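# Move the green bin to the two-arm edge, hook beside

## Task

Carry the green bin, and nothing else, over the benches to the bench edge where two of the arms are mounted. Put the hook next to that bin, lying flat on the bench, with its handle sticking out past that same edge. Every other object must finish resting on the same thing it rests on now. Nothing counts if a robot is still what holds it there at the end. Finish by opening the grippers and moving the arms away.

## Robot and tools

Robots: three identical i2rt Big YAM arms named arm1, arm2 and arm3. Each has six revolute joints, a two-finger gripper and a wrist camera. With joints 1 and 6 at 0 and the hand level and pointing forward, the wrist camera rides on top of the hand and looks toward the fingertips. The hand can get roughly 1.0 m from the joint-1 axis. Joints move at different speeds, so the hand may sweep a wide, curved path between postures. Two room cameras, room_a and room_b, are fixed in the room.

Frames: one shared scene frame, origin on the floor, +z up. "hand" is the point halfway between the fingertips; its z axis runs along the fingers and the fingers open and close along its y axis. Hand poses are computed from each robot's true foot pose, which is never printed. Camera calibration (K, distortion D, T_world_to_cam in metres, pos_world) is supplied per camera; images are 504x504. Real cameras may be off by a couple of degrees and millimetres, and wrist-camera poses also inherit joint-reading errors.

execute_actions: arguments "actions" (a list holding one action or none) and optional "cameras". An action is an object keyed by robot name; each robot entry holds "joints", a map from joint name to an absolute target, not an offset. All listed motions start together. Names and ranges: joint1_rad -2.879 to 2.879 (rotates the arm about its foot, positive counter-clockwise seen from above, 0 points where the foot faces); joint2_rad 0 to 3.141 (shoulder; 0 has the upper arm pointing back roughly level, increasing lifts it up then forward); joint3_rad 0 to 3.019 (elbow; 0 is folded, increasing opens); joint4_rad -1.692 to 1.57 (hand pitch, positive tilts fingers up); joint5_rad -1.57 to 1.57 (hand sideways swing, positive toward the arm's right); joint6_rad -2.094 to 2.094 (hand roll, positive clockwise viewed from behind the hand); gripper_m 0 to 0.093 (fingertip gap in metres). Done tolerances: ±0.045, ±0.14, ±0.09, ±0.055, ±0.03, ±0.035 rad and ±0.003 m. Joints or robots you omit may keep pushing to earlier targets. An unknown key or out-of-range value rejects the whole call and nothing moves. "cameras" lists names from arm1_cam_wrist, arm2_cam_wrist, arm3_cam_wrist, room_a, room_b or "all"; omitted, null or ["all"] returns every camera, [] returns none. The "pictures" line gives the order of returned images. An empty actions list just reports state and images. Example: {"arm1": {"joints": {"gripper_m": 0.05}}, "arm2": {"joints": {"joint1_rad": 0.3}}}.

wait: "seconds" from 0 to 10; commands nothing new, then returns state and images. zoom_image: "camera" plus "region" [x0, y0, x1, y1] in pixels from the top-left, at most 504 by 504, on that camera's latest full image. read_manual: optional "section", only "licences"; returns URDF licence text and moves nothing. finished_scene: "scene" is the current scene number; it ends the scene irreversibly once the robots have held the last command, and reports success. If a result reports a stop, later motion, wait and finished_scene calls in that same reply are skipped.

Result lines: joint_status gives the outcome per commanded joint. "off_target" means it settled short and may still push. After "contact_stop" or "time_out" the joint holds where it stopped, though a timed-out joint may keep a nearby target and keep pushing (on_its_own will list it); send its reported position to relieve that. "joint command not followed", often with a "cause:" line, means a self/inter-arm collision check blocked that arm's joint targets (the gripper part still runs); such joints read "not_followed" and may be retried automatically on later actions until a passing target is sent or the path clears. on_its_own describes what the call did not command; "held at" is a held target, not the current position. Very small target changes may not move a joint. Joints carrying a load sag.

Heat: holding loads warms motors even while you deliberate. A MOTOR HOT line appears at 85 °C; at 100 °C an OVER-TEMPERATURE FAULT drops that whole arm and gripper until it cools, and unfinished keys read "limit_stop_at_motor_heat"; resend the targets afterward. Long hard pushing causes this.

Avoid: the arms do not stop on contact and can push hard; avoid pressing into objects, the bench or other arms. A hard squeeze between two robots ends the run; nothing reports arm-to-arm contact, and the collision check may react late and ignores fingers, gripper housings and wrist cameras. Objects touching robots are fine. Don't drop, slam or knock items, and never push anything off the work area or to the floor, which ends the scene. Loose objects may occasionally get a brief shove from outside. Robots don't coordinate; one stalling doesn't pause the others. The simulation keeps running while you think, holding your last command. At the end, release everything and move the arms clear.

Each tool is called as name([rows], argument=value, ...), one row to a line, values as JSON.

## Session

execute_actions(actions=[])

Scene clock: 0.00 s.
Motor temperatures (°C, as the motors report them): arm1=[22 26 31 23 23 23] | arm2=[24 30 33 23 23 25] | arm3=[24 27 29 25 23 23]
arm1.joint_positions: joint1_rad=-0.095 joint2_rad=+0.384 joint3_rad=+1.477 joint4_rad=-1.201 joint5_rad=+0.065 joint6_rad=+0.696 gripper_m=+0.094
arm1.joint_status: not commanded
arm1.hand: x=-0.2685 y=-0.6973 z=+1.4247 quat_wxyz=(-0.384, +0.193, -0.718, -0.547) (m; scene frame)
arm2.joint_positions: joint1_rad=+0.056 joint2_rad=+0.374 joint3_rad=+1.537 joint4_rad=-1.229 joint5_rad=+0.092 joint6_rad=+0.652 gripper_m=+0.094
arm2.joint_status: not commanded
arm2.hand: x=+0.6246 y=-0.6987 z=+1.4445 quat_wxyz=(-0.270, +0.353, -0.638, -0.629) (m; scene frame)
arm3.joint_positions: joint1_rad=+0.913 joint2_rad=+0.477 joint3_rad=+1.623 joint4_rad=-1.260 joint5_rad=+0.032 joint6_rad=-0.053 gripper_m=+0.094
arm3.joint_status: not commanded
arm3.hand: x=-0.1946 y=+1.5235 z=+1.4502 quat_wxyz=(-0.626, -0.198, -0.723, +0.215) (m; scene frame)
pictures: arm1_cam_wrist, arm2_cam_wrist, arm3_cam_wrist, room_a, room_b
camera_calibration (this result's frames):
arm1_cam_wrist: T_world_to_cam=[[0.687787, -0.342608, -0.639976, 0.853526], [-0.721384, -0.420913, -0.549943, 0.307709], [-0.080959, 0.839912, -0.53665, 1.45377], [0, 0, 0, 1]] pos_world=[-0.247371, -0.799094, 1.49562]
arm2_cam_wrist: T_world_to_cam=[[0.789306, 0.0433103, -0.612471, 0.417739], [-0.431435, -0.670629, -0.603424, 0.679324], [-0.436875, 0.740527, -0.510646, 1.65308], [0, 0, 0, 1]] pos_world=[0.685551, -0.786671, 1.50991]
arm3_cam_wrist: T_world_to_cam=[[-0.56132, -0.825065, 0.0647143, 1.05218], [-0.587832, 0.342434, -0.732934, 0.432072], [0.582558, -0.449451, -0.677215, 1.90482], [0, 0, 0, 1]] pos_world=[-0.265071, 1.57628, 1.53856]
Images, in order (width x height): arm1_cam_wrist 504x504, arm2_cam_wrist 504x504, arm3_cam_wrist 504x504, room_a 504x504, room_b 504x504.

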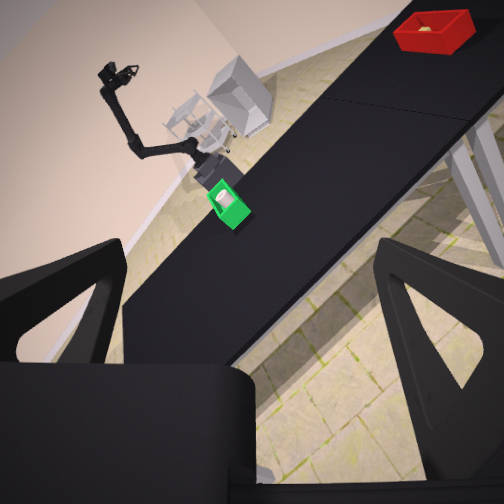

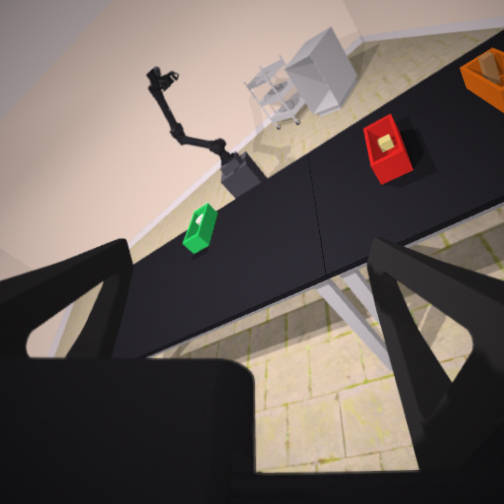

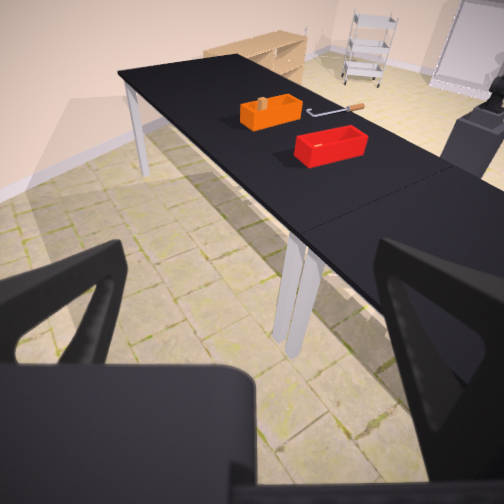

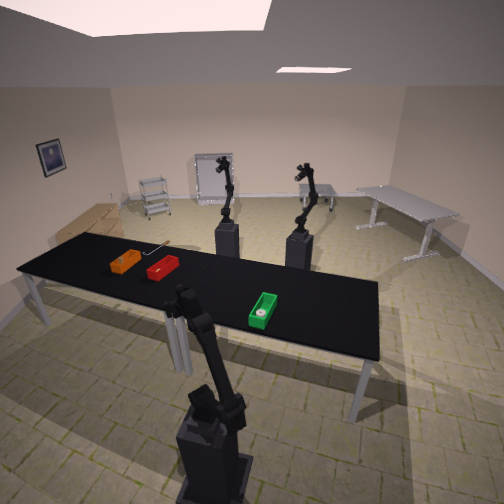

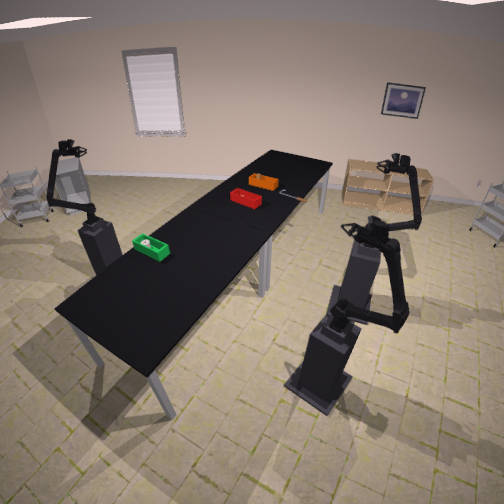

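zoom_image(camera="room_b", region=[200, 150, 340, 250])

zoom_image(camera="room_a", region=[100, 220, 300, 340])

zoom_image(camera="room_b", region=[110, 210, 210, 280])

Region (200, 150, 340, 250) of room_b's 504x504 image, scaled by 3.600, with more detail than that image has; it fills the top 360 rows of this view, and the rest is white.

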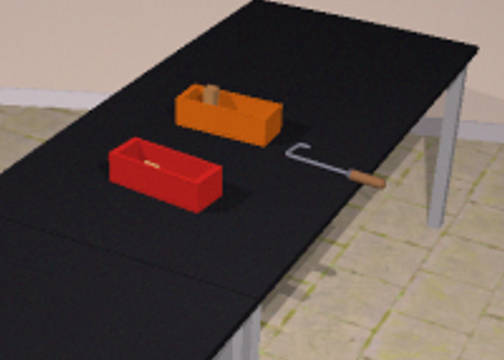

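Region (100, 220, 300, 340) of room_a's 504x504 image, scaled by 2.520, with more detail than that image has; it fills the top 302 rows of this view, and the rest is white.

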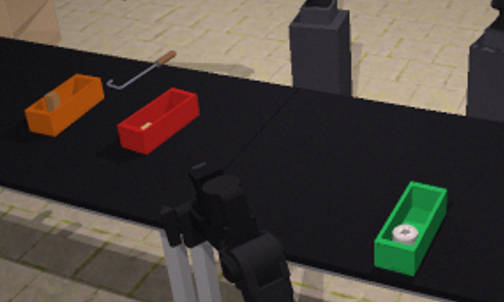

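Region (110, 210, 210, 280) of room_b's 504x504 image, scaled by 5.040, with more detail than that image has; it fills the top 353 rows of this view, and the rest is white.

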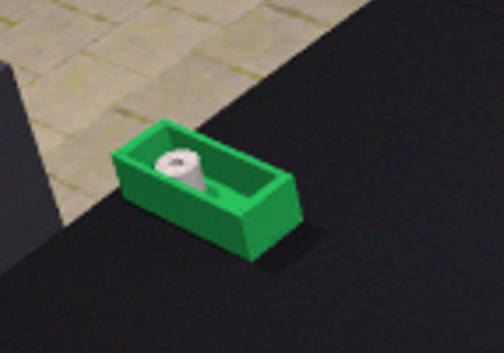

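execute_actions([
  {"arm2":{"joints":{"joint1_rad":-0.675,"joint2_rad":2.33,"joint3_rad":1.59,"joint4_rad":0.95,"joint5_rad":-0.387,"joint6_rad":0,"gripper_m":0.075}},"arm3":{"joints":{"joint1_rad":-0.16,"joint2_rad":1.986,"joint3_rad":0.913,"joint4_rad":0.9,"joint5_rad":0,"joint6_rad":0,"gripper_m":0.07}},"arm1":{"joints":{"joint1_rad":0.1,"joint2_rad":1.3,"joint3_rad":1.0,"joint4_rad":0.6,"joint5_rad":-0.35,"joint6_rad":0,"gripper_m":0.075}}},
], cameras=["arm2_cam_wrist","arm3_cam_wrist","room_b"])

Scene clock: 40.47 s.
Motor temperatures (°C, as the motors report them): arm1=[22 26 34 23 23 23] | arm2=[24 30 34 23 23 25] | arm3=[24 27 31 25 23 23]
arm1.joint_positions: joint1_rad=+0.091 joint2_rad=+1.301 joint3_rad=+0.972 joint4_rad=+0.582 joint5_rad=-0.346 joint6_rad=+0.012 gripper_m=+0.075
arm1.joint_status: all done
arm1.hand: x=-0.3147 y=-0.2256 z=+1.2280 quat_wxyz=(-0.502, +0.501, -0.359, -0.606) (m; scene frame)
arm2.joint_positions: joint1_rad=-0.676 joint2_rad=+2.323 joint3_rad=+1.585 joint4_rad=+0.926 joint5_rad=-0.384 joint6_rad=+0.012 gripper_m=+0.075
arm2.joint_status: all done
arm2.hand: x=+0.9977 y=-0.0348 z=+0.9213 quat_wxyz=(-0.592, +0.429, -0.479, -0.485) (m; scene frame)
arm3.joint_positions: joint1_rad=-0.165 joint2_rad=+1.979 joint3_rad=+0.908 joint4_rad=+0.873 joint5_rad=+0.001 joint6_rad=-0.007 gripper_m=+0.070
arm3.joint_status: all done
arm3.hand: x=-0.3470 y=+0.9350 z=+0.8347 quat_wxyz=(-0.427, -0.562, -0.531, +0.469) (m; scene frame)
pictures: arm2_cam_wrist, arm3_cam_wrist, room_b
camera_calibration (this result's frames):
arm2_cam_wrist: T_world_to_cam=[[0.986637, -0.157106, 0.0431885, -1.03385], [-0.0302985, -0.437352, -0.89878, 0.849817], [0.160092, 0.885461, -0.436268, 0.398229], [0, 0, 0, 1]] pos_world=[0.982029, -0.14337, 0.982184]
arm3_cam_wrist: T_world_to_cam=[[-0.996646, 0.079081, 0.0210693, -0.43909], [0.0434341, 0.72931, -0.682803, -0.0916724], [-0.0693628, -0.679597, -0.730299, 1.3455], [0, 0, 0, 1]] pos_world=[-0.340308, 1.01598, 0.929276]
Images, in order (width x height): arm2_cam_wrist 504x504, arm3_cam_wrist 504x504, room_b 504x504.

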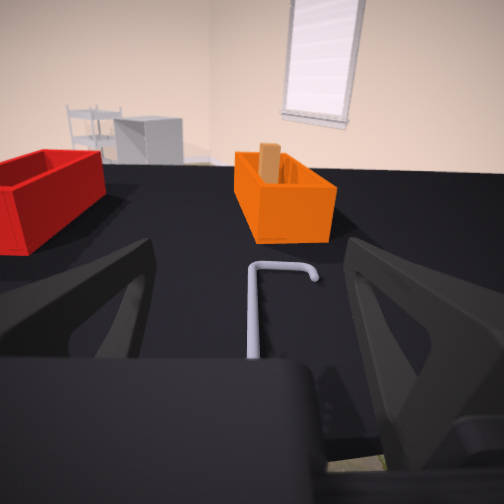

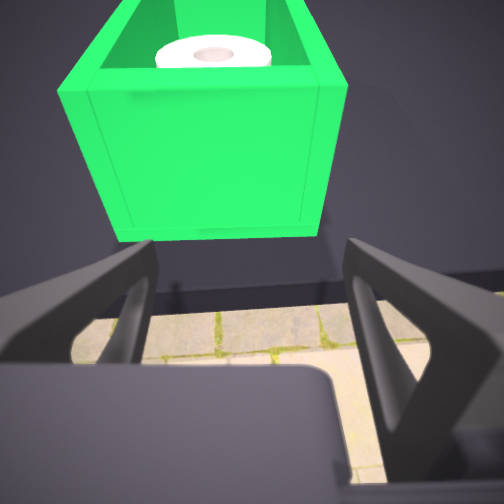

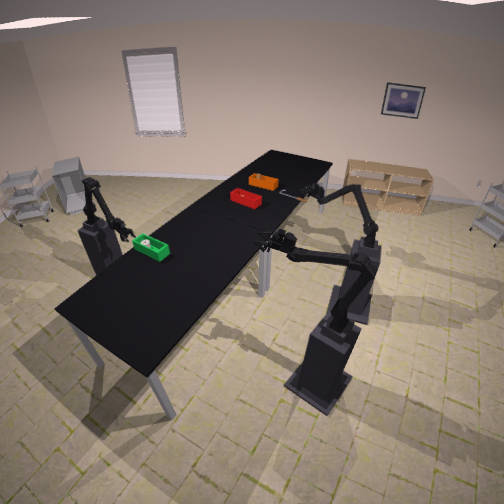

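execute_actions([
  {"arm2":{"joints":{"joint1_rad":-0.715,"joint2_rad":2.445,"joint3_rad":1.515,"joint4_rad":1.07,"joint5_rad":-0.42}},"arm3":{"joints":{"joint1_rad":-0.125,"joint2_rad":2.09,"joint3_rad":1.12,"joint4_rad":0.78}}},
], cameras=["arm2_cam_wrist","arm3_cam_wrist"])

Scene clock: 54.47 s.
Motor temperatures (°C, as the motors report them): arm1=[22 26 36 23 23 23] | arm2=[24 32 34 23 23 25] | arm3=[24 28 31 25 23 23]
arm1.joint_positions: joint1_rad=+0.091 joint2_rad=+1.301 joint3_rad=+0.972 joint4_rad=+0.582 joint5_rad=-0.346 joint6_rad=+0.012 gripper_m=+0.075
arm1.joint_status: not commanded
arm1.hand: x=-0.3147 y=-0.2256 z=+1.2280 quat_wxyz=(-0.502, +0.501, -0.359, -0.606) (m; scene frame)
arm2.joint_positions: joint1_rad=-0.706 joint2_rad=+2.435 joint3_rad=+1.511 joint4_rad=+1.046 joint5_rad=-0.418 joint6_rad=+0.012 gripper_m=+0.075
arm2.joint_status: all done
arm2.hand: x=+0.9989 y=-0.0674 z=+0.8221 quat_wxyz=(-0.571, +0.439, -0.501, -0.479) (m; scene frame)
arm3.joint_positions: joint1_rad=-0.136 joint2_rad=+2.082 joint3_rad=+1.090 joint4_rad=+0.799 joint5_rad=+0.000 joint6_rad=-0.007 gripper_m=+0.070
arm3.joint_status: all done
arm3.hand: x=-0.3299 y=+0.8760 z=+0.8274 quat_wxyz=(-0.435, -0.553, -0.539, +0.464) (m; scene frame)
pictures: arm2_cam_wrist, arm3_cam_wrist
camera_calibration (this result's frames):
arm2_cam_wrist: T_world_to_cam=[[0.988236, -0.15128, 0.0224472, -1.02008], [-0.0550668, -0.488903, -0.870598, 0.744592], [0.142679, 0.859121, -0.491482, 0.444606], [0, 0, 0, 1]] pos_world=[0.985649, -0.172256, 0.889655]
arm3_cam_wrist: T_world_to_cam=[[-0.998575, 0.0490593, 0.0209803, -0.391478], [0.0213082, 0.727149, -0.686149, -0.0569715], [-0.0489177, -0.684724, -0.727159, 1.3099], [0, 0, 0, 1]] pos_world=[-0.325629, 0.957555, 0.92163]
Images, in order (width x height): arm2_cam_wrist 504x504, arm3_cam_wrist 504x504.

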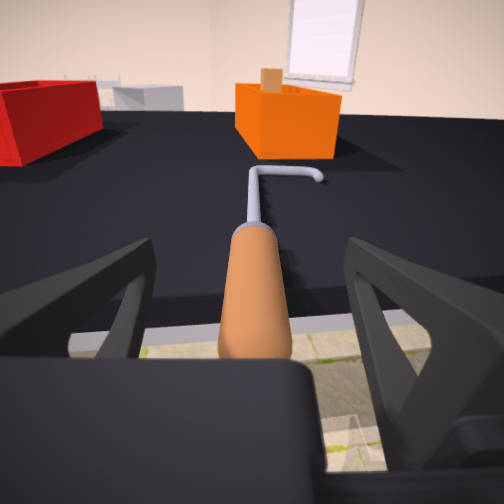

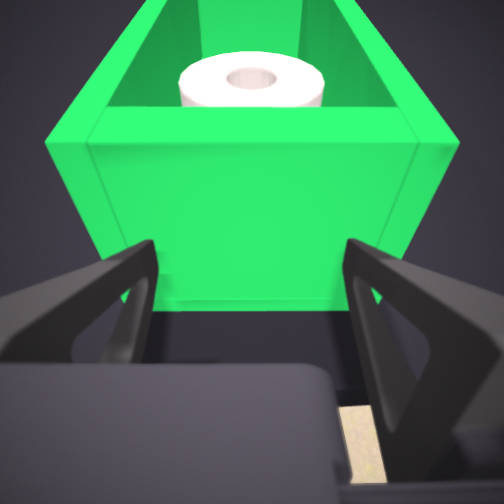

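execute_actions([
  {"arm2":{"joints":{"joint1_rad":-0.685,"joint2_rad":2.485,"joint3_rad":1.62,"joint4_rad":0.85,"joint5_rad":-0.405,"gripper_m":0.055}},"arm3":{"joints":{"joint2_rad":2.181,"joint3_rad":1.325,"joint4_rad":0.66}}},
], cameras=["arm2_cam_wrist"])

Scene clock: 64.27 s.
Motor temperatures (°C, as the motors report them): arm1=[22 26 37 23 23 23] | arm2=[24 32 34 23 23 25] | arm3=[24 28 32 25 23 23]
arm1.joint_positions: joint1_rad=+0.091 joint2_rad=+1.301 joint3_rad=+0.972 joint4_rad=+0.582 joint5_rad=-0.346 joint6_rad=+0.012 gripper_m=+0.075
arm1.joint_status: not commanded
arm1.hand: x=-0.3147 y=-0.2256 z=+1.2280 quat_wxyz=(-0.502, +0.501, -0.359, -0.606) (m; scene frame)
arm2.joint_positions: joint1_rad=-0.701 joint2_rad=+2.447 joint3_rad=+1.584 joint4_rad=+0.870 joint5_rad=-0.408 joint6_rad=+0.012 gripper_m=+0.055
arm2.joint_status: all done
arm2.hand: x=+1.0087 y=-0.0471 z=+0.8058 quat_wxyz=(-0.534, +0.451, -0.542, -0.466) (m; scene frame)
arm3.joint_positions: joint1_rad=-0.136 joint2_rad=+2.168 joint3_rad=+1.291 joint4_rad=+0.680 joint5_rad=+0.000 joint6_rad=-0.007 gripper_m=+0.070
arm3.joint_status: all done
arm3.hand: x=-0.3323 y=+0.8162 z=+0.8304 quat_wxyz=(-0.434, -0.554, -0.540, +0.463) (m; scene frame)
pictures: arm2_cam_wrist
camera_calibration (this result's frames):
arm2_cam_wrist: T_world_to_cam=[[0.987587, -0.155124, -0.0246504, -0.987906], [-0.109959, -0.570734, -0.813739, 0.746506], [0.112162, 0.806349, -0.580707, 0.517918], [0, 0, 0, 1]] pos_world=[0.999638, -0.144814, 0.883868]
Images, in order (width x height): arm2_cam_wrist 504x504.

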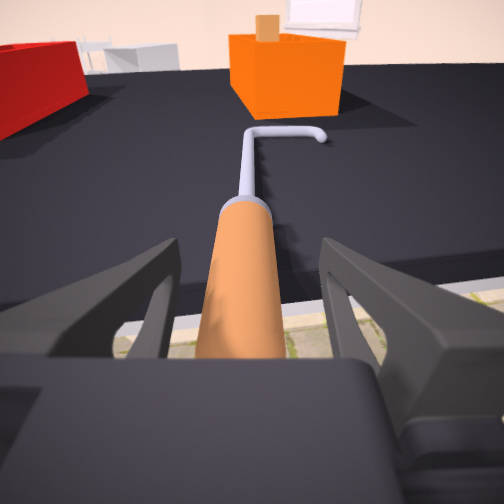

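execute_actions([
  {"arm2":{"joints":{"joint4_rad":0.76}},"arm3":{"joints":{"joint2_rad":2.307,"joint3_rad":1.6,"joint4_rad":0.52}}},
], cameras=["arm2_cam_wrist"])

execute_actions([
  {"arm2":{"joints":{"gripper_m":0}},"arm3":{"joints":{"joint2_rad":2.46,"joint3_rad":1.92,"joint4_rad":0.36}}},
], cameras=["arm2_cam_wrist","arm3_cam_wrist"])

Scene clock: 72.13 s.
Motor temperatures (°C, as the motors report them): arm1=[22 26 38 23 23 23] | arm2=[24 32 35 23 23 25] | arm3=[24 29 32 25 23 23]
arm1.joint_positions: joint1_rad=+0.091 joint2_rad=+1.301 joint3_rad=+0.972 joint4_rad=+0.582 joint5_rad=-0.346 joint6_rad=+0.012 gripper_m=+0.075
arm1.joint_status: not commanded
arm1.hand: x=-0.3147 y=-0.2256 z=+1.2280 quat_wxyz=(-0.502, +0.501, -0.359, -0.606) (m; scene frame)
arm2.joint_positions: joint1_rad=-0.701 joint2_rad=+2.447 joint3_rad=+1.584 joint4_rad=+0.780 joint5_rad=-0.408 joint6_rad=+0.012 gripper_m=+0.055
arm2.joint_status: all done
arm2.hand: x=+1.0080 y=-0.0477 z=+0.7849 quat_wxyz=(-0.503, +0.460, -0.572, -0.457) (m; scene frame)
arm3.joint_positions: joint1_rad=-0.136 joint2_rad=+2.299 joint3_rad=+1.564 joint4_rad=+0.537 joint5_rad=+0.000 joint6_rad=-0.007 gripper_m=+0.070
arm3.joint_status: all done
arm3.hand: x=-0.3354 y=+0.7437 z=+0.8303 quat_wxyz=(-0.434, -0.554, -0.540, +0.462) (m; scene frame)
pictures: arm2_cam_wrist
camera_calibration (this result's frames):
arm2_cam_wrist: T_world_to_cam=[[0.985718, -0.157149, -0.0605315, -0.957833], [-0.147343, -0.63075, -0.761869, 0.723208], [0.0815472, 0.759907, -0.644896, 0.585443], [0, 0, 0, 1]] pos_world=[1.00297, -0.139242, 0.870561]
Images, in order (width x height): arm2_cam_wrist 504x504.

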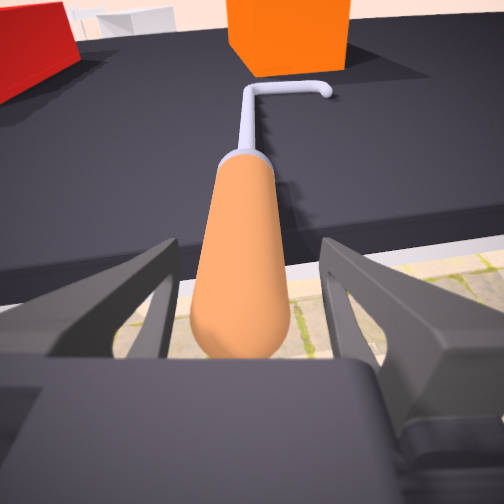

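Scene clock: 73.23 s.
Motor temperatures (°C, as the motors report them): arm1=[22 26 38 23 23 23] | arm2=[24 33 35 23 23 25] | arm3=[24 29 33 25 23 23]
arm1.joint_positions: joint1_rad=+0.091 joint2_rad=+1.301 joint3_rad=+0.972 joint4_rad=+0.582 joint5_rad=-0.346 joint6_rad=+0.012 gripper_m=+0.075
arm1.joint_status: not commanded
arm1.hand: x=-0.3147 y=-0.2256 z=+1.2280 quat_wxyz=(-0.502, +0.501, -0.359, -0.606) (m; scene frame)
arm2.joint_positions: joint1_rad=-0.701 joint2_rad=+2.447 joint3_rad=+1.584 joint4_rad=+0.779 joint5_rad=-0.407 joint6_rad=+0.010 gripper_m=+0.029
arm2.joint_status: gripper_m off_target (ended at +0.029, target +0.000)
arm2.hand: x=+1.0078 y=-0.0476 z=+0.7847 quat_wxyz=(-0.503, +0.460, -0.572, -0.456) (m; scene frame)
arm3.joint_positions: joint1_rad=-0.136 joint2_rad=+2.451 joint3_rad=+1.880 joint4_rad=+0.377 joint5_rad=+0.000 joint6_rad=-0.007 gripper_m=+0.070
arm3.joint_status: all done
arm3.hand: x=-0.3383 y=+0.6731 z=+0.8320 quat_wxyz=(-0.435, -0.553, -0.539, +0.463) (m; scene frame)
pictures: arm2_cam_wrist, arm3_cam_wrist
camera_calibration (this result's frames):
arm2_cam_wrist: T_world_to_cam=[[0.985747, -0.157452, -0.059257, -0.958708], [-0.146629, -0.631415, -0.761456, 0.722046], [0.0824771, 0.759292, -0.645502, 0.584762], [0, 0, 0, 1]] pos_world=[1.00269, -0.139045, 0.870462]
arm3_cam_wrist: T_world_to_cam=[[-0.998576, 0.049046, 0.0209911, -0.390075], [0.0213657, 0.728194, -0.685038, 0.0922721], [-0.0488839, -0.683614, -0.728205, 1.17407], [0, 0, 0, 1]] pos_world=[-0.334097, 0.754553, 0.926364]
Images, in order (width x height): arm2_cam_wrist 504x504, arm3_cam_wrist 504x504.

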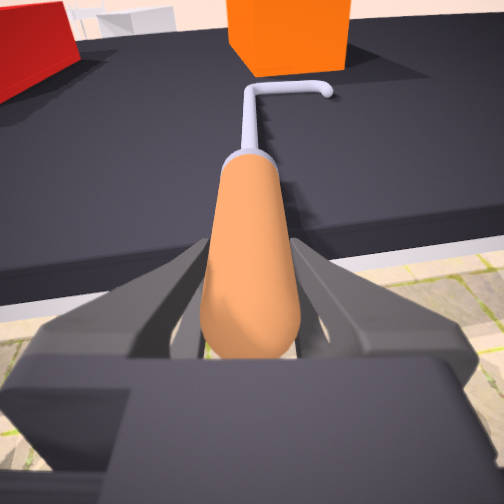

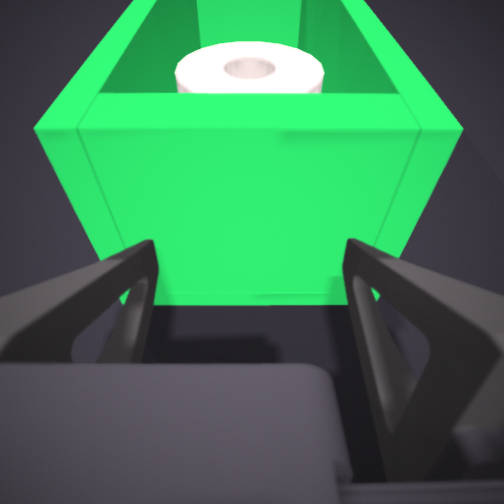

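execute_actions([
  {"arm2":{"joints":{"joint1_rad":-0.55,"joint2_rad":2.155,"joint3_rad":1.04,"joint4_rad":1.125,"joint5_rad":-0.15}},"arm3":{"joints":{"joint2_rad":2.637,"joint3_rad":2.285,"joint4_rad":0.175}}},
], cameras=["arm2_cam_wrist"])

execute_actions([
  {"arm2":{"joints":{"joint1_rad":0.35,"joint5_rad":0.75}},"arm3":{"joints":{"joint2_rad":2.839,"joint3_rad":2.695,"joint4_rad":-0.03}}},
], cameras=["arm2_cam_wrist","room_b"])

Scene clock: 90.80 s.
Motor temperatures (°C, as the motors report them): arm1=[22 26 39 23 23 23] | arm2=[24 33 36 23 23 25] | arm3=[24 31 36 25 23 23]
arm1.joint_positions: joint1_rad=+0.091 joint2_rad=+1.301 joint3_rad=+0.972 joint4_rad=+0.582 joint5_rad=-0.346 joint6_rad=+0.012 gripper_m=+0.075
arm1.joint_status: not commanded
arm1.hand: x=-0.3147 y=-0.2256 z=+1.2280 quat_wxyz=(-0.502, +0.501, -0.359, -0.606) (m; scene frame)
arm2.joint_positions: joint1_rad=-0.535 joint2_rad=+2.166 joint3_rad=+1.040 joint4_rad=+1.097 joint5_rad=-0.153 joint6_rad=+0.010 gripper_m=+0.029
arm2.joint_status: all done
arm2.hand: x=+0.8660 y=-0.1360 z=+0.8297 quat_wxyz=(-0.543, +0.433, -0.573, -0.436) (m; scene frame)
arm3.joint_positions: joint1_rad=-0.136 joint2_rad=+2.618 joint3_rad=+2.243 joint4_rad=+0.193 joint5_rad=-0.001 joint6_rad=-0.001 gripper_m=+0.070
arm3.joint_status: all done
arm3.hand: x=-0.3405 y=+0.6118 z=+0.8433 quat_wxyz=(-0.439, -0.551, -0.535, +0.465) (m; scene frame)
pictures: arm2_cam_wrist
camera_calibration (this result's frames):
arm2_cam_wrist: T_world_to_cam=[[0.969745, -0.242235, -0.0302858, -0.851883], [-0.171119, -0.586021, -0.792021, 0.732433], [0.174107, 0.773241, -0.609742, 0.585472], [0, 0, 0, 1]] pos_world=[0.849507, -0.229846, 0.911289]
Images, in order (width x height): arm2_cam_wrist 504x504.

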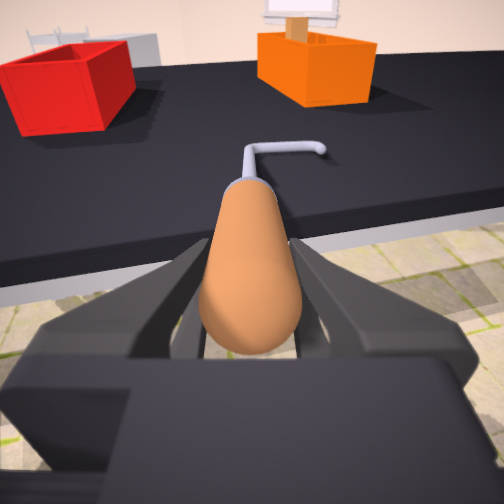

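Scene clock: 92.47 s.
Motor temperatures (°C, as the motors report them): arm1=[22 26 39 23 23 23] | arm2=[24 33 36 23 23 25] | arm3=[24 32 36 25 23 23]
arm1.joint_positions: joint1_rad=+0.091 joint2_rad=+1.301 joint3_rad=+0.972 joint4_rad=+0.582 joint5_rad=-0.346 joint6_rad=+0.012 gripper_m=+0.075
arm1.joint_status: not commanded
arm1.hand: x=-0.3147 y=-0.2256 z=+1.2280 quat_wxyz=(-0.502, +0.501, -0.359, -0.606) (m; scene frame)
arm2.joint_positions: joint1_rad=+0.362 joint2_rad=+2.166 joint3_rad=+1.040 joint4_rad=+1.097 joint5_rad=+0.747 joint6_rad=+0.008 gripper_m=+0.029
arm2.joint_status: all done
arm2.hand: x=+0.4084 y=-0.1573 z=+0.8376 quat_wxyz=(-0.552, +0.438, -0.566, -0.429) (m; scene frame)
arm3.joint_positions: joint1_rad=-0.136 joint2_rad=+2.816 joint3_rad=+2.649 joint4_rad=-0.012 joint5_rad=-0.001 joint6_rad=-0.001 gripper_m=+0.070
arm3.joint_status: all done
arm3.hand: x=-0.3421 y=+0.5718 z=+0.8473 quat_wxyz=(-0.441, -0.551, -0.534, +0.466) (m; scene frame)
pictures: arm2_cam_wrist, room_b
camera_calibration (this result's frames):
arm2_cam_wrist: T_world_to_cam=[[0.969551, -0.244869, -0.00323479, -0.436046], [-0.150452, -0.585185, -0.79682, 0.6436], [0.193224, 0.773044, -0.604208, 0.673984], [0, 0, 0, 1]] pos_world=[0.38937, -0.251169, 0.918649]
Images, in order (width x height): arm2_cam_wrist 504x504, room_b 504x504.

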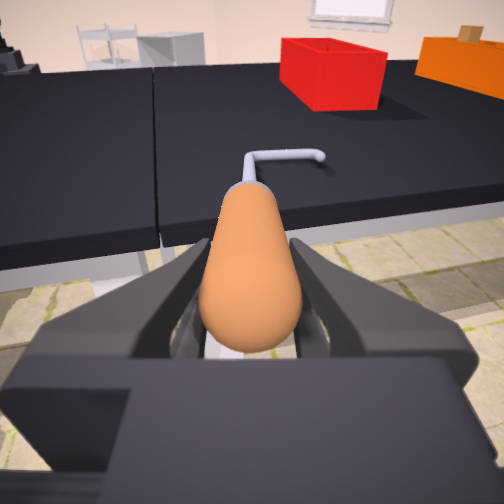

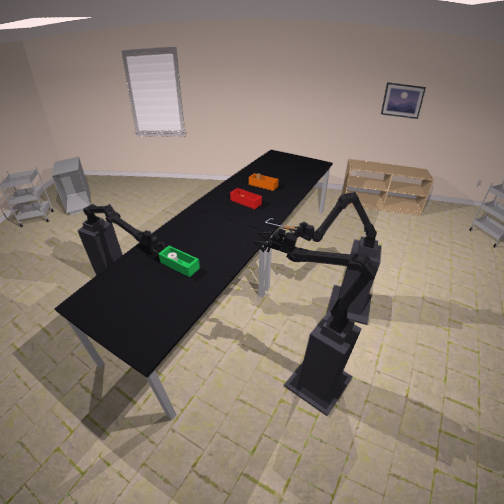

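execute_actions([
  {"arm2":{"joints":{"joint1_rad":0.55,"joint2_rad":2.42,"joint3_rad":1.78,"joint4_rad":0.85,"joint5_rad":0.93}},"arm3":{"joints":{"joint1_rad":0.1,"joint2_rad":1.6,"joint3_rad":1.6,"joint4_rad":-0.4}}},
], cameras=["arm2_cam_wrist"])

execute_actions([
  {"arm2":{"joints":{"joint2_rad":2.545,"joint4_rad":0.77}}},
], cameras=["arm2_cam_wrist","arm3_cam_wrist"])

Scene clock: 102.03 s.
Motor temperatures (°C, as the motors report them): arm1=[22 26 39 23 23 23] | arm2=[24 33 35 23 23 25] | arm3=[24 32 37 25 23 23]
arm1.joint_positions: joint1_rad=+0.091 joint2_rad=+1.301 joint3_rad=+0.972 joint4_rad=+0.582 joint5_rad=-0.346 joint6_rad=+0.012 gripper_m=+0.075
arm1.joint_status: not commanded
arm1.hand: x=-0.3147 y=-0.2256 z=+1.2280 quat_wxyz=(-0.502, +0.501, -0.359, -0.606) (m; scene frame)
arm2.joint_positions: joint1_rad=+0.564 joint2_rad=+2.439 joint3_rad=+1.728 joint4_rad=+0.851 joint5_rad=+0.929 joint6_rad=+0.007 gripper_m=+0.029
arm2.joint_status: all done
arm2.hand: x=+0.1964 y=-0.0727 z=+0.8845 quat_wxyz=(-0.546, +0.382, -0.559, -0.493) (m; scene frame)
arm3.joint_positions: joint1_rad=+0.091 joint2_rad=+1.590 joint3_rad=+1.603 joint4_rad=-0.382 joint5_rad=+0.000 joint6_rad=-0.001 gripper_m=+0.070
arm3.joint_status: all done
arm3.hand: x=-0.1652 y=+0.8954 z=+1.1893 quat_wxyz=(-0.431, -0.524, -0.637, +0.365) (m; scene frame)
pictures: arm2_cam_wrist
camera_calibration (this result's frames):
arm2_cam_wrist: T_world_to_cam=[[0.96671, -0.218134, -0.13375, -0.0917288], [-0.225362, -0.478312, -0.848781, 0.766976], [0.121173, 0.850668, -0.511548, 0.615719], [0, 0, 0, 1]] pos_world=[0.186914, -0.176928, 0.953696]
Images, in order (width x height): arm2_cam_wrist 504x504.

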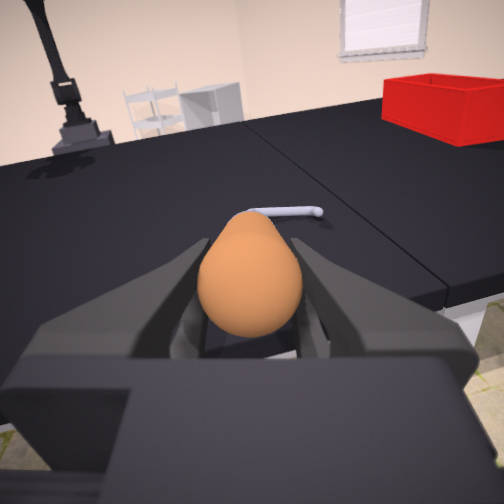

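Scene clock: 103.23 s.
Motor temperatures (°C, as the motors report them): arm1=[22 26 39 23 23 23] | arm2=[24 33 35 23 23 25] | arm3=[24 32 37 25 23 23]
arm1.joint_positions: joint1_rad=+0.091 joint2_rad=+1.301 joint3_rad=+0.972 joint4_rad=+0.582 joint5_rad=-0.346 joint6_rad=+0.012 gripper_m=+0.075
arm1.joint_status: not commanded
arm1.hand: x=-0.3147 y=-0.2256 z=+1.2280 quat_wxyz=(-0.502, +0.501, -0.359, -0.606) (m; scene frame)
arm2.joint_positions: joint1_rad=+0.564 joint2_rad=+2.531 joint3_rad=+1.742 joint4_rad=+0.785 joint5_rad=+0.928 joint6_rad=+0.001 gripper_m=+0.029
arm2.joint_status: all done
arm2.hand: x=+0.1967 y=-0.0743 z=+0.8057 quat_wxyz=(-0.550, +0.437, -0.558, -0.442) (m; scene frame)
arm3.joint_positions: joint1_rad=+0.091 joint2_rad=+1.590 joint3_rad=+1.603 joint4_rad=-0.382 joint5_rad=+0.000 joint6_rad=-0.001 gripper_m=+0.070
arm3.joint_status: not commanded
arm3.hand: x=-0.1652 y=+0.8954 z=+1.1893 quat_wxyz=(-0.431, -0.524, -0.637, +0.365) (m; scene frame)
pictures: arm2_cam_wrist, arm3_cam_wrist
camera_calibration (this result's frames):
arm2_cam_wrist: T_world_to_cam=[[0.974387, -0.2245, -0.0130034, -0.202068], [-0.142449, -0.571453, -0.808177, 0.643455], [0.174005, 0.789329, -0.588796, 0.623983], [0, 0, 0, 1]] pos_world=[0.179976, -0.170188, 0.884797]
arm3_cam_wrist: T_world_to_cam=[[-0.984163, -0.176505, 0.0164129, -0.0258026], [-0.156639, 0.82256, -0.54668, -0.106988], [0.0829909, -0.540593, -0.837181, 1.61807], [0, 0, 0, 1]] pos_world=[-0.176437, 0.958166, 1.29655]
Images, in order (width x height): arm2_cam_wrist 504x504, arm3_cam_wrist 504x504.

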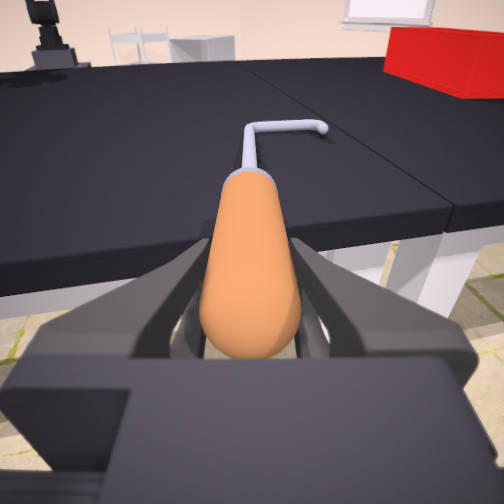

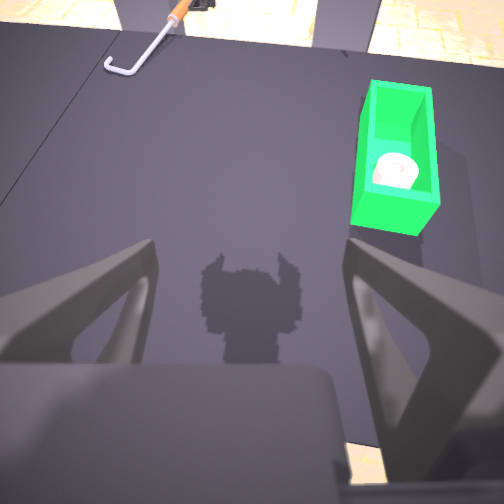

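execute_actions([
  {"arm2":{"joints":{"joint4_rad":0.69}}},
], cameras=[])

execute_actions([
  {"arm2":{"joints":{"gripper_m":0.08}}},
], cameras=["arm2_cam_wrist"])

execute_actions([
  {"arm2":{"joints":{"joint2_rad":1.3}},"arm1":{"joints":{"joint1_rad":-0.15}}},
], cameras=["room_b"])

Scene clock: 112.50 s.
Motor temperatures (°C, as the motors report them): arm1=[22 26 39 23 23 23] | arm2=[24 34 36 23 23 25] | arm3=[24 31 36 25 23 23]
arm1.joint_positions: joint1_rad=+0.091 joint2_rad=+1.301 joint3_rad=+0.972 joint4_rad=+0.582 joint5_rad=-0.346 joint6_rad=+0.012 gripper_m=+0.075
arm1.joint_status: not commanded
arm1.hand: x=-0.3147 y=-0.2256 z=+1.2280 quat_wxyz=(-0.502, +0.501, -0.359, -0.606) (m; scene frame)
arm2.joint_positions: joint1_rad=+0.564 joint2_rad=+2.531 joint3_rad=+1.742 joint4_rad=+0.710 joint5_rad=+0.928 joint6_rad=+0.001 gripper_m=+0.029
arm2.joint_status: all done
arm2.hand: x=+0.1968 y=-0.0747 z=+0.7924 quat_wxyz=(-0.551, +0.463, -0.557, -0.415) (m; scene frame)
arm3.joint_positions: joint1_rad=+0.091 joint2_rad=+1.590 joint3_rad=+1.603 joint4_rad=-0.382 joint5_rad=+0.000 joint6_rad=-0.001 gripper_m=+0.070
arm3.joint_status: not commanded
arm3.hand: x=-0.1652 y=+0.8954 z=+1.1893 quat_wxyz=(-0.431, -0.524, -0.637, +0.365) (m; scene frame)
pictures: none
No camera images: the call's "cameras" was empty. Leave "cameras" out to get every camera's image.

Scene clock: 113.17 s.
Motor temperatures (°C, as the motors report them): arm1=[22 26 39 23 23 23] | arm2=[24 34 36 23 23 25] | arm3=[24 31 36 25 23 23]
arm1.joint_positions: joint1_rad=+0.091 joint2_rad=+1.301 joint3_rad=+0.972 joint4_rad=+0.582 joint5_rad=-0.346 joint6_rad=+0.012 gripper_m=+0.075
arm1.joint_status: not commanded
arm1.hand: x=-0.3147 y=-0.2256 z=+1.2280 quat_wxyz=(-0.502, +0.501, -0.359, -0.606) (m; scene frame)
arm2.joint_positions: joint1_rad=+0.564 joint2_rad=+2.531 joint3_rad=+1.742 joint4_rad=+0.709 joint5_rad=+0.928 joint6_rad=+0.001 gripper_m=+0.080
arm2.joint_status: all done
arm2.hand: x=+0.1971 y=-0.0745 z=+0.7923 quat_wxyz=(-0.551, +0.463, -0.557, -0.415) (m; scene frame)
arm3.joint_positions: joint1_rad=+0.091 joint2_rad=+1.590 joint3_rad=+1.603 joint4_rad=-0.382 joint5_rad=+0.000 joint6_rad=-0.001 gripper_m=+0.070
arm3.joint_status: not commanded
arm3.hand: x=-0.1652 y=+0.8954 z=+1.1893 quat_wxyz=(-0.431, -0.524, -0.637, +0.365) (m; scene frame)
pictures: arm2_cam_wrist
camera_calibration (this result's frames):
arm2_cam_wrist: T_world_to_cam=[[0.973632, -0.223173, 0.0472647, -0.250239], [-0.10368, -0.617458, -0.779741, 0.598978], [0.203201, 0.754281, -0.624315, 0.636011], [0, 0, 0, 1]] pos_world=[0.176505, -0.165734, 0.875947]
Images, in order (width x height): arm2_cam_wrist 504x504.

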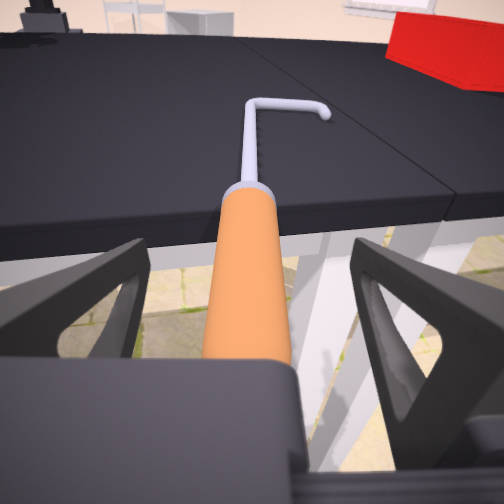

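Scene clock: 115.23 s.
Motor temperatures (°C, as the motors report them): arm1=[22 26 39 23 23 23] | arm2=[24 33 36 23 23 25] | arm3=[24 31 36 25 23 23]
arm1.joint_positions: joint1_rad=-0.162 joint2_rad=+1.301 joint3_rad=+0.972 joint4_rad=+0.582 joint5_rad=-0.349 joint6_rad=+0.011 gripper_m=+0.075
arm1.joint_status: all done
arm1.hand: x=-0.1703 y=-0.2437 z=+1.2270 quat_wxyz=(-0.574, +0.453, -0.419, -0.539) (m; scene frame)
arm2.joint_positions: joint1_rad=+0.564 joint2_rad=+1.303 joint3_rad=+1.779 joint4_rad=+0.695 joint5_rad=+0.928 joint6_rad=+0.001 gripper_m=+0.080
arm2.joint_status: all done
arm2.hand: x=+0.4800 y=-0.3993 z=+1.6331 quat_wxyz=(-0.447, -0.031, -0.475, -0.757) (m; scene frame)
arm3.joint_positions: joint1_rad=+0.091 joint2_rad=+1.590 joint3_rad=+1.603 joint4_rad=-0.382 joint5_rad=+0.000 joint6_rad=-0.001 gripper_m=+0.070
arm3.joint_status: not commanded
arm3.hand: x=-0.1652 y=+0.8954 z=+1.1893 quat_wxyz=(-0.431, -0.524, -0.637, +0.365) (m; scene frame)
pictures: room_b
Images, in order (width x height): room_b 504x504.

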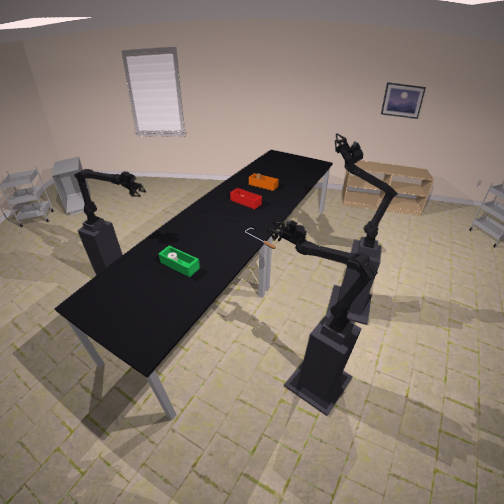

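execute_actions([
  {"arm2":{"joints":{"joint1_rad":-0.6,"joint2_rad":0.7,"joint3_rad":0.9,"joint4_rad":0,"joint5_rad":0}},"arm1":{"joints":{"joint1_rad":-0.512,"joint2_rad":2.54,"joint3_rad":1.885,"joint4_rad":0.96,"joint5_rad":-0.466,"gripper_m":0.09}},"arm3":{"joints":{"joint2_rad":1.2,"joint3_rad":1.2,"joint4_rad":-0.3,"joint1_rad":0}}},
], cameras=["arm1_cam_wrist"])

Scene clock: 126.77 s.
Motor temperatures (°C, as the motors report them): arm1=[22 26 40 23 23 23] | arm2=[24 32 36 23 23 25] | arm3=[24 30 35 25 23 23]
arm1.joint_positions: joint1_rad=-0.522 joint2_rad=+2.553 joint3_rad=+1.835 joint4_rad=+0.951 joint5_rad=-0.465 joint6_rad=+0.010 gripper_m=+0.090
arm1.joint_status: all done
arm1.hand: x=+0.2027 y=-0.0832 z=+0.8616 quat_wxyz=(-0.631, +0.411, -0.476, -0.453) (m; scene frame)
arm2.joint_positions: joint1_rad=-0.589 joint2_rad=+0.708 joint3_rad=+0.892 joint4_rad=+0.010 joint5_rad=+0.003 joint6_rad=+0.001 gripper_m=+0.080
arm2.joint_status: all done
arm2.hand: x=+0.7986 y=-0.4359 z=+1.3220 quat_wxyz=(-0.652, +0.331, -0.544, -0.412) (m; scene frame)
arm3.joint_positions: joint1_rad=-0.006 joint2_rad=+1.190 joint3_rad=+1.206 joint4_rad=-0.321 joint5_rad=+0.000 joint6_rad=-0.001 gripper_m=+0.070
arm3.joint_status: all done
arm3.hand: x=-0.2460 y=+1.0335 z=+1.2059 quat_wxyz=(-0.432, -0.542, -0.597, +0.403) (m; scene frame)
pictures: arm1_cam_wrist
camera_calibration (this result's frames):
arm1_cam_wrist: T_world_to_cam=[[0.960452, -0.267387, 0.0776963, -0.287844], [-0.0375593, -0.400893, -0.915355, 0.774236], [0.275902, 0.876236, -0.395081, 0.482632], [0, 0, 0, 1]] pos_world=[0.17238, -0.18948, 0.921744]
Images, in order (width x height): arm1_cam_wrist 504x504.

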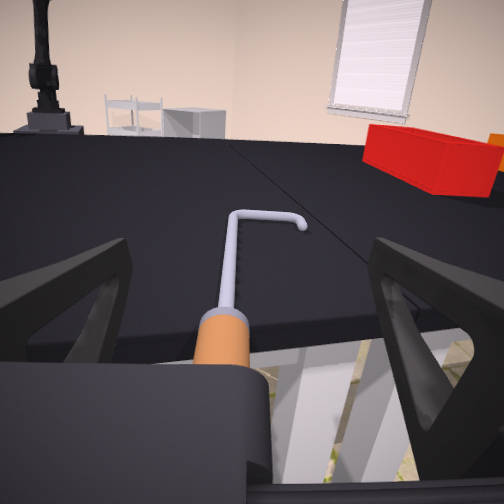

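execute_actions([
  {"arm1":{"joints":{"joint2_rad":2.575,"joint4_rad":0.71,"gripper_m":0.06}}},
], cameras=["arm1_cam_wrist"])

Scene clock: 135.30 s.
Motor temperatures (°C, as the motors report them): arm1=[22 28 40 23 23 23] | arm2=[24 31 36 23 23 25] | arm3=[24 29 35 25 23 23]
arm1.joint_positions: joint1_rad=-0.522 joint2_rad=+2.576 joint3_rad=+1.835 joint4_rad=+0.716 joint5_rad=-0.465 joint6_rad=+0.010 gripper_m=+0.060
arm1.joint_status: all done
arm1.hand: x=+0.2045 y=-0.0803 z=+0.7880 quat_wxyz=(-0.545, +0.432, -0.569, -0.438) (m; scene frame)
arm2.joint_positions: joint1_rad=-0.589 joint2_rad=+0.708 joint3_rad=+0.892 joint4_rad=+0.010 joint5_rad=+0.003 joint6_rad=+0.001 gripper_m=+0.080
arm2.joint_status: not commanded
arm2.hand: x=+0.7986 y=-0.4359 z=+1.3220 quat_wxyz=(-0.652, +0.331, -0.544, -0.412) (m; scene frame)
arm3.joint_positions: joint1_rad=-0.006 joint2_rad=+1.190 joint3_rad=+1.206 joint4_rad=-0.321 joint5_rad=+0.000 joint6_rad=-0.001 gripper_m=+0.070
arm3.joint_status: not commanded
arm3.hand: x=-0.2460 y=+1.0335 z=+1.2059 quat_wxyz=(-0.432, -0.542, -0.597, +0.403) (m; scene frame)
pictures: arm1_cam_wrist
camera_calibration (this result's frames):
arm1_cam_wrist: T_world_to_cam=[[0.964681, -0.261299, -0.0333799, -0.195974], [-0.182198, -0.570333, -0.800952, 0.634], [0.190251, 0.778745, -0.597797, 0.619937], [0, 0, 0, 1]] pos_world=[0.186622, -0.172389, 0.871859]
Images, in order (width x height): arm1_cam_wrist 504x504.

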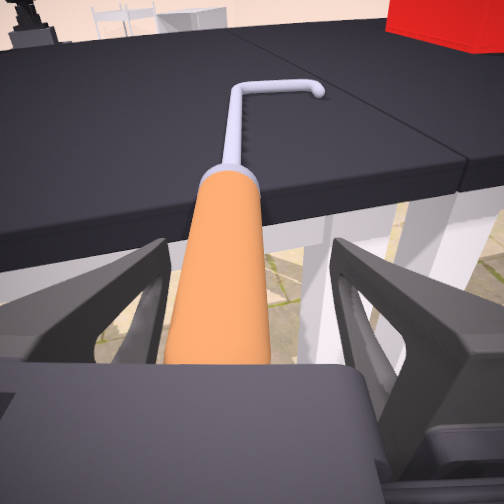

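execute_actions([
  {"arm1":{"joints":{"joint4_rad":0.675,"gripper_m":0.0}}},
], cameras=["arm1_cam_wrist"])

execute_actions([
  {"arm1":{"joints":{"joint2_rad":2.42,"joint6_rad":1.58}}},
], cameras=["arm1_cam_wrist","room_b"])

Scene clock: 142.37 s.
Motor temperatures (°C, as the motors report them): arm1=[22 29 40 23 23 23] | arm2=[24 31 37 23 23 25] | arm3=[24 29 35 25 23 23]
arm1.joint_positions: joint1_rad=-0.521 joint2_rad=+2.576 joint3_rad=+1.835 joint4_rad=+0.690 joint5_rad=-0.468 joint6_rad=+0.008 gripper_m=+0.029
arm1.joint_status: gripper_m off_target (ended at +0.029, target +0.000); the others done
arm1.hand: x=+0.2033 y=-0.0797 z=+0.7826 quat_wxyz=(-0.536, +0.435, -0.577, -0.437) (m; scene frame)
arm2.joint_positions: joint1_rad=-0.589 joint2_rad=+0.708 joint3_rad=+0.892 joint4_rad=+0.010 joint5_rad=+0.003 joint6_rad=+0.001 gripper_m=+0.080
arm2.joint_status: not commanded
arm2.hand: x=+0.7986 y=-0.4359 z=+1.3220 quat_wxyz=(-0.652, +0.331, -0.544, -0.412) (m; scene frame)
arm3.joint_positions: joint1_rad=-0.006 joint2_rad=+1.190 joint3_rad=+1.206 joint4_rad=-0.321 joint5_rad=+0.000 joint6_rad=-0.001 gripper_m=+0.070
arm3.joint_status: not commanded
arm3.hand: x=-0.2460 y=+1.0335 z=+1.2059 quat_wxyz=(-0.432, -0.542, -0.597, +0.403) (m; scene frame)
pictures: arm1_cam_wrist
camera_calibration (this result's frames):
arm1_cam_wrist: T_world_to_cam=[[0.965284, -0.257754, -0.0422971, -0.187743], [-0.191068, -0.58637, -0.787187, 0.619518], [0.178098, 0.767941, -0.615262, 0.631788], [0, 0, 0, 1]] pos_world=[0.187075, -0.1703, 0.868451]
Images, in order (width x height): arm1_cam_wrist 504x504.

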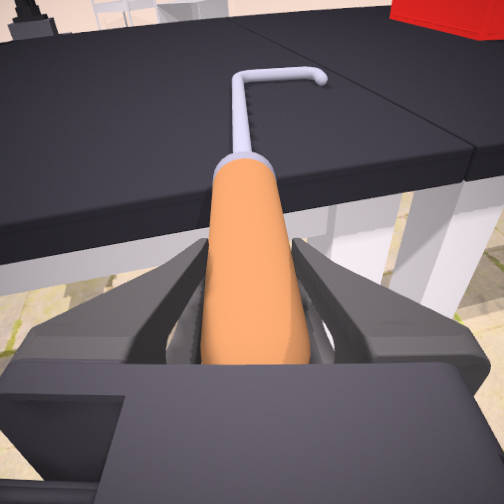

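Scene clock: 144.53 s.
Motor temperatures (°C, as the motors report them): arm1=[22 29 40 23 23 23] | arm2=[24 31 37 23 23 25] | arm3=[24 29 35 25 23 23]
arm1.joint_positions: joint1_rad=-0.520 joint2_rad=+2.456 joint3_rad=+1.835 joint4_rad=+0.653 joint5_rad=-0.466 joint6_rad=+1.553 gripper_m=+0.029
arm1.joint_status: all done
arm1.hand: x=+0.2099 y=-0.0731 z=+0.8792 quat_wxyz=(-0.096, -0.075, -0.692, -0.712) (m; scene frame)
arm2.joint_positions: joint1_rad=-0.589 joint2_rad=+0.708 joint3_rad=+0.892 joint4_rad=+0.010 joint5_rad=+0.003 joint6_rad=+0.001 gripper_m=+0.080
arm2.joint_status: not commanded
arm2.hand: x=+0.7986 y=-0.4359 z=+1.3220 quat_wxyz=(-0.652, +0.331, -0.544, -0.412) (m; scene frame)
arm3.joint_positions: joint1_rad=-0.006 joint2_rad=+1.190 joint3_rad=+1.206 joint4_rad=-0.321 joint5_rad=+0.000 joint6_rad=-0.001 gripper_m=+0.070
arm3.joint_status: not commanded
arm3.hand: x=-0.2460 y=+1.0335 z=+1.2059 quat_wxyz=(-0.432, -0.542, -0.597, +0.403) (m; scene frame)
pictures: arm1_cam_wrist, room_b
camera_calibration (this result's frames):
arm1_cam_wrist: T_world_to_cam=[[0.0227802, 0.00751326, -0.999712, 0.87066], [-0.929908, -0.367011, -0.0239478, 0.200718], [-0.367085, 0.930186, -0.00137392, 0.271469], [0, 0, 0, 1]] pos_world=[0.266468, -0.185393, 0.875589]
Images, in order (width x height): arm1_cam_wrist 504x504, room_b 504x504.

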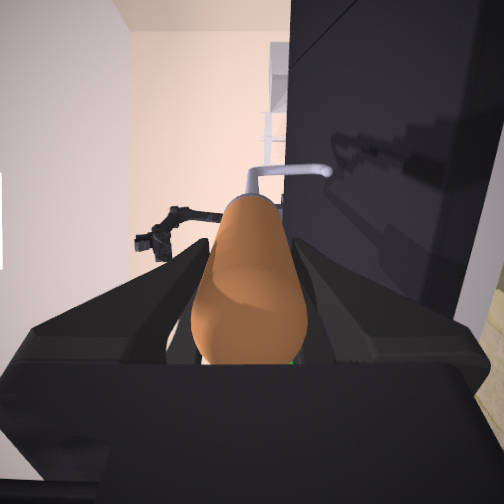

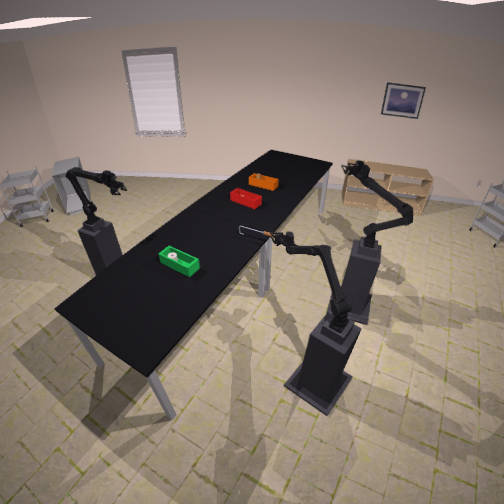

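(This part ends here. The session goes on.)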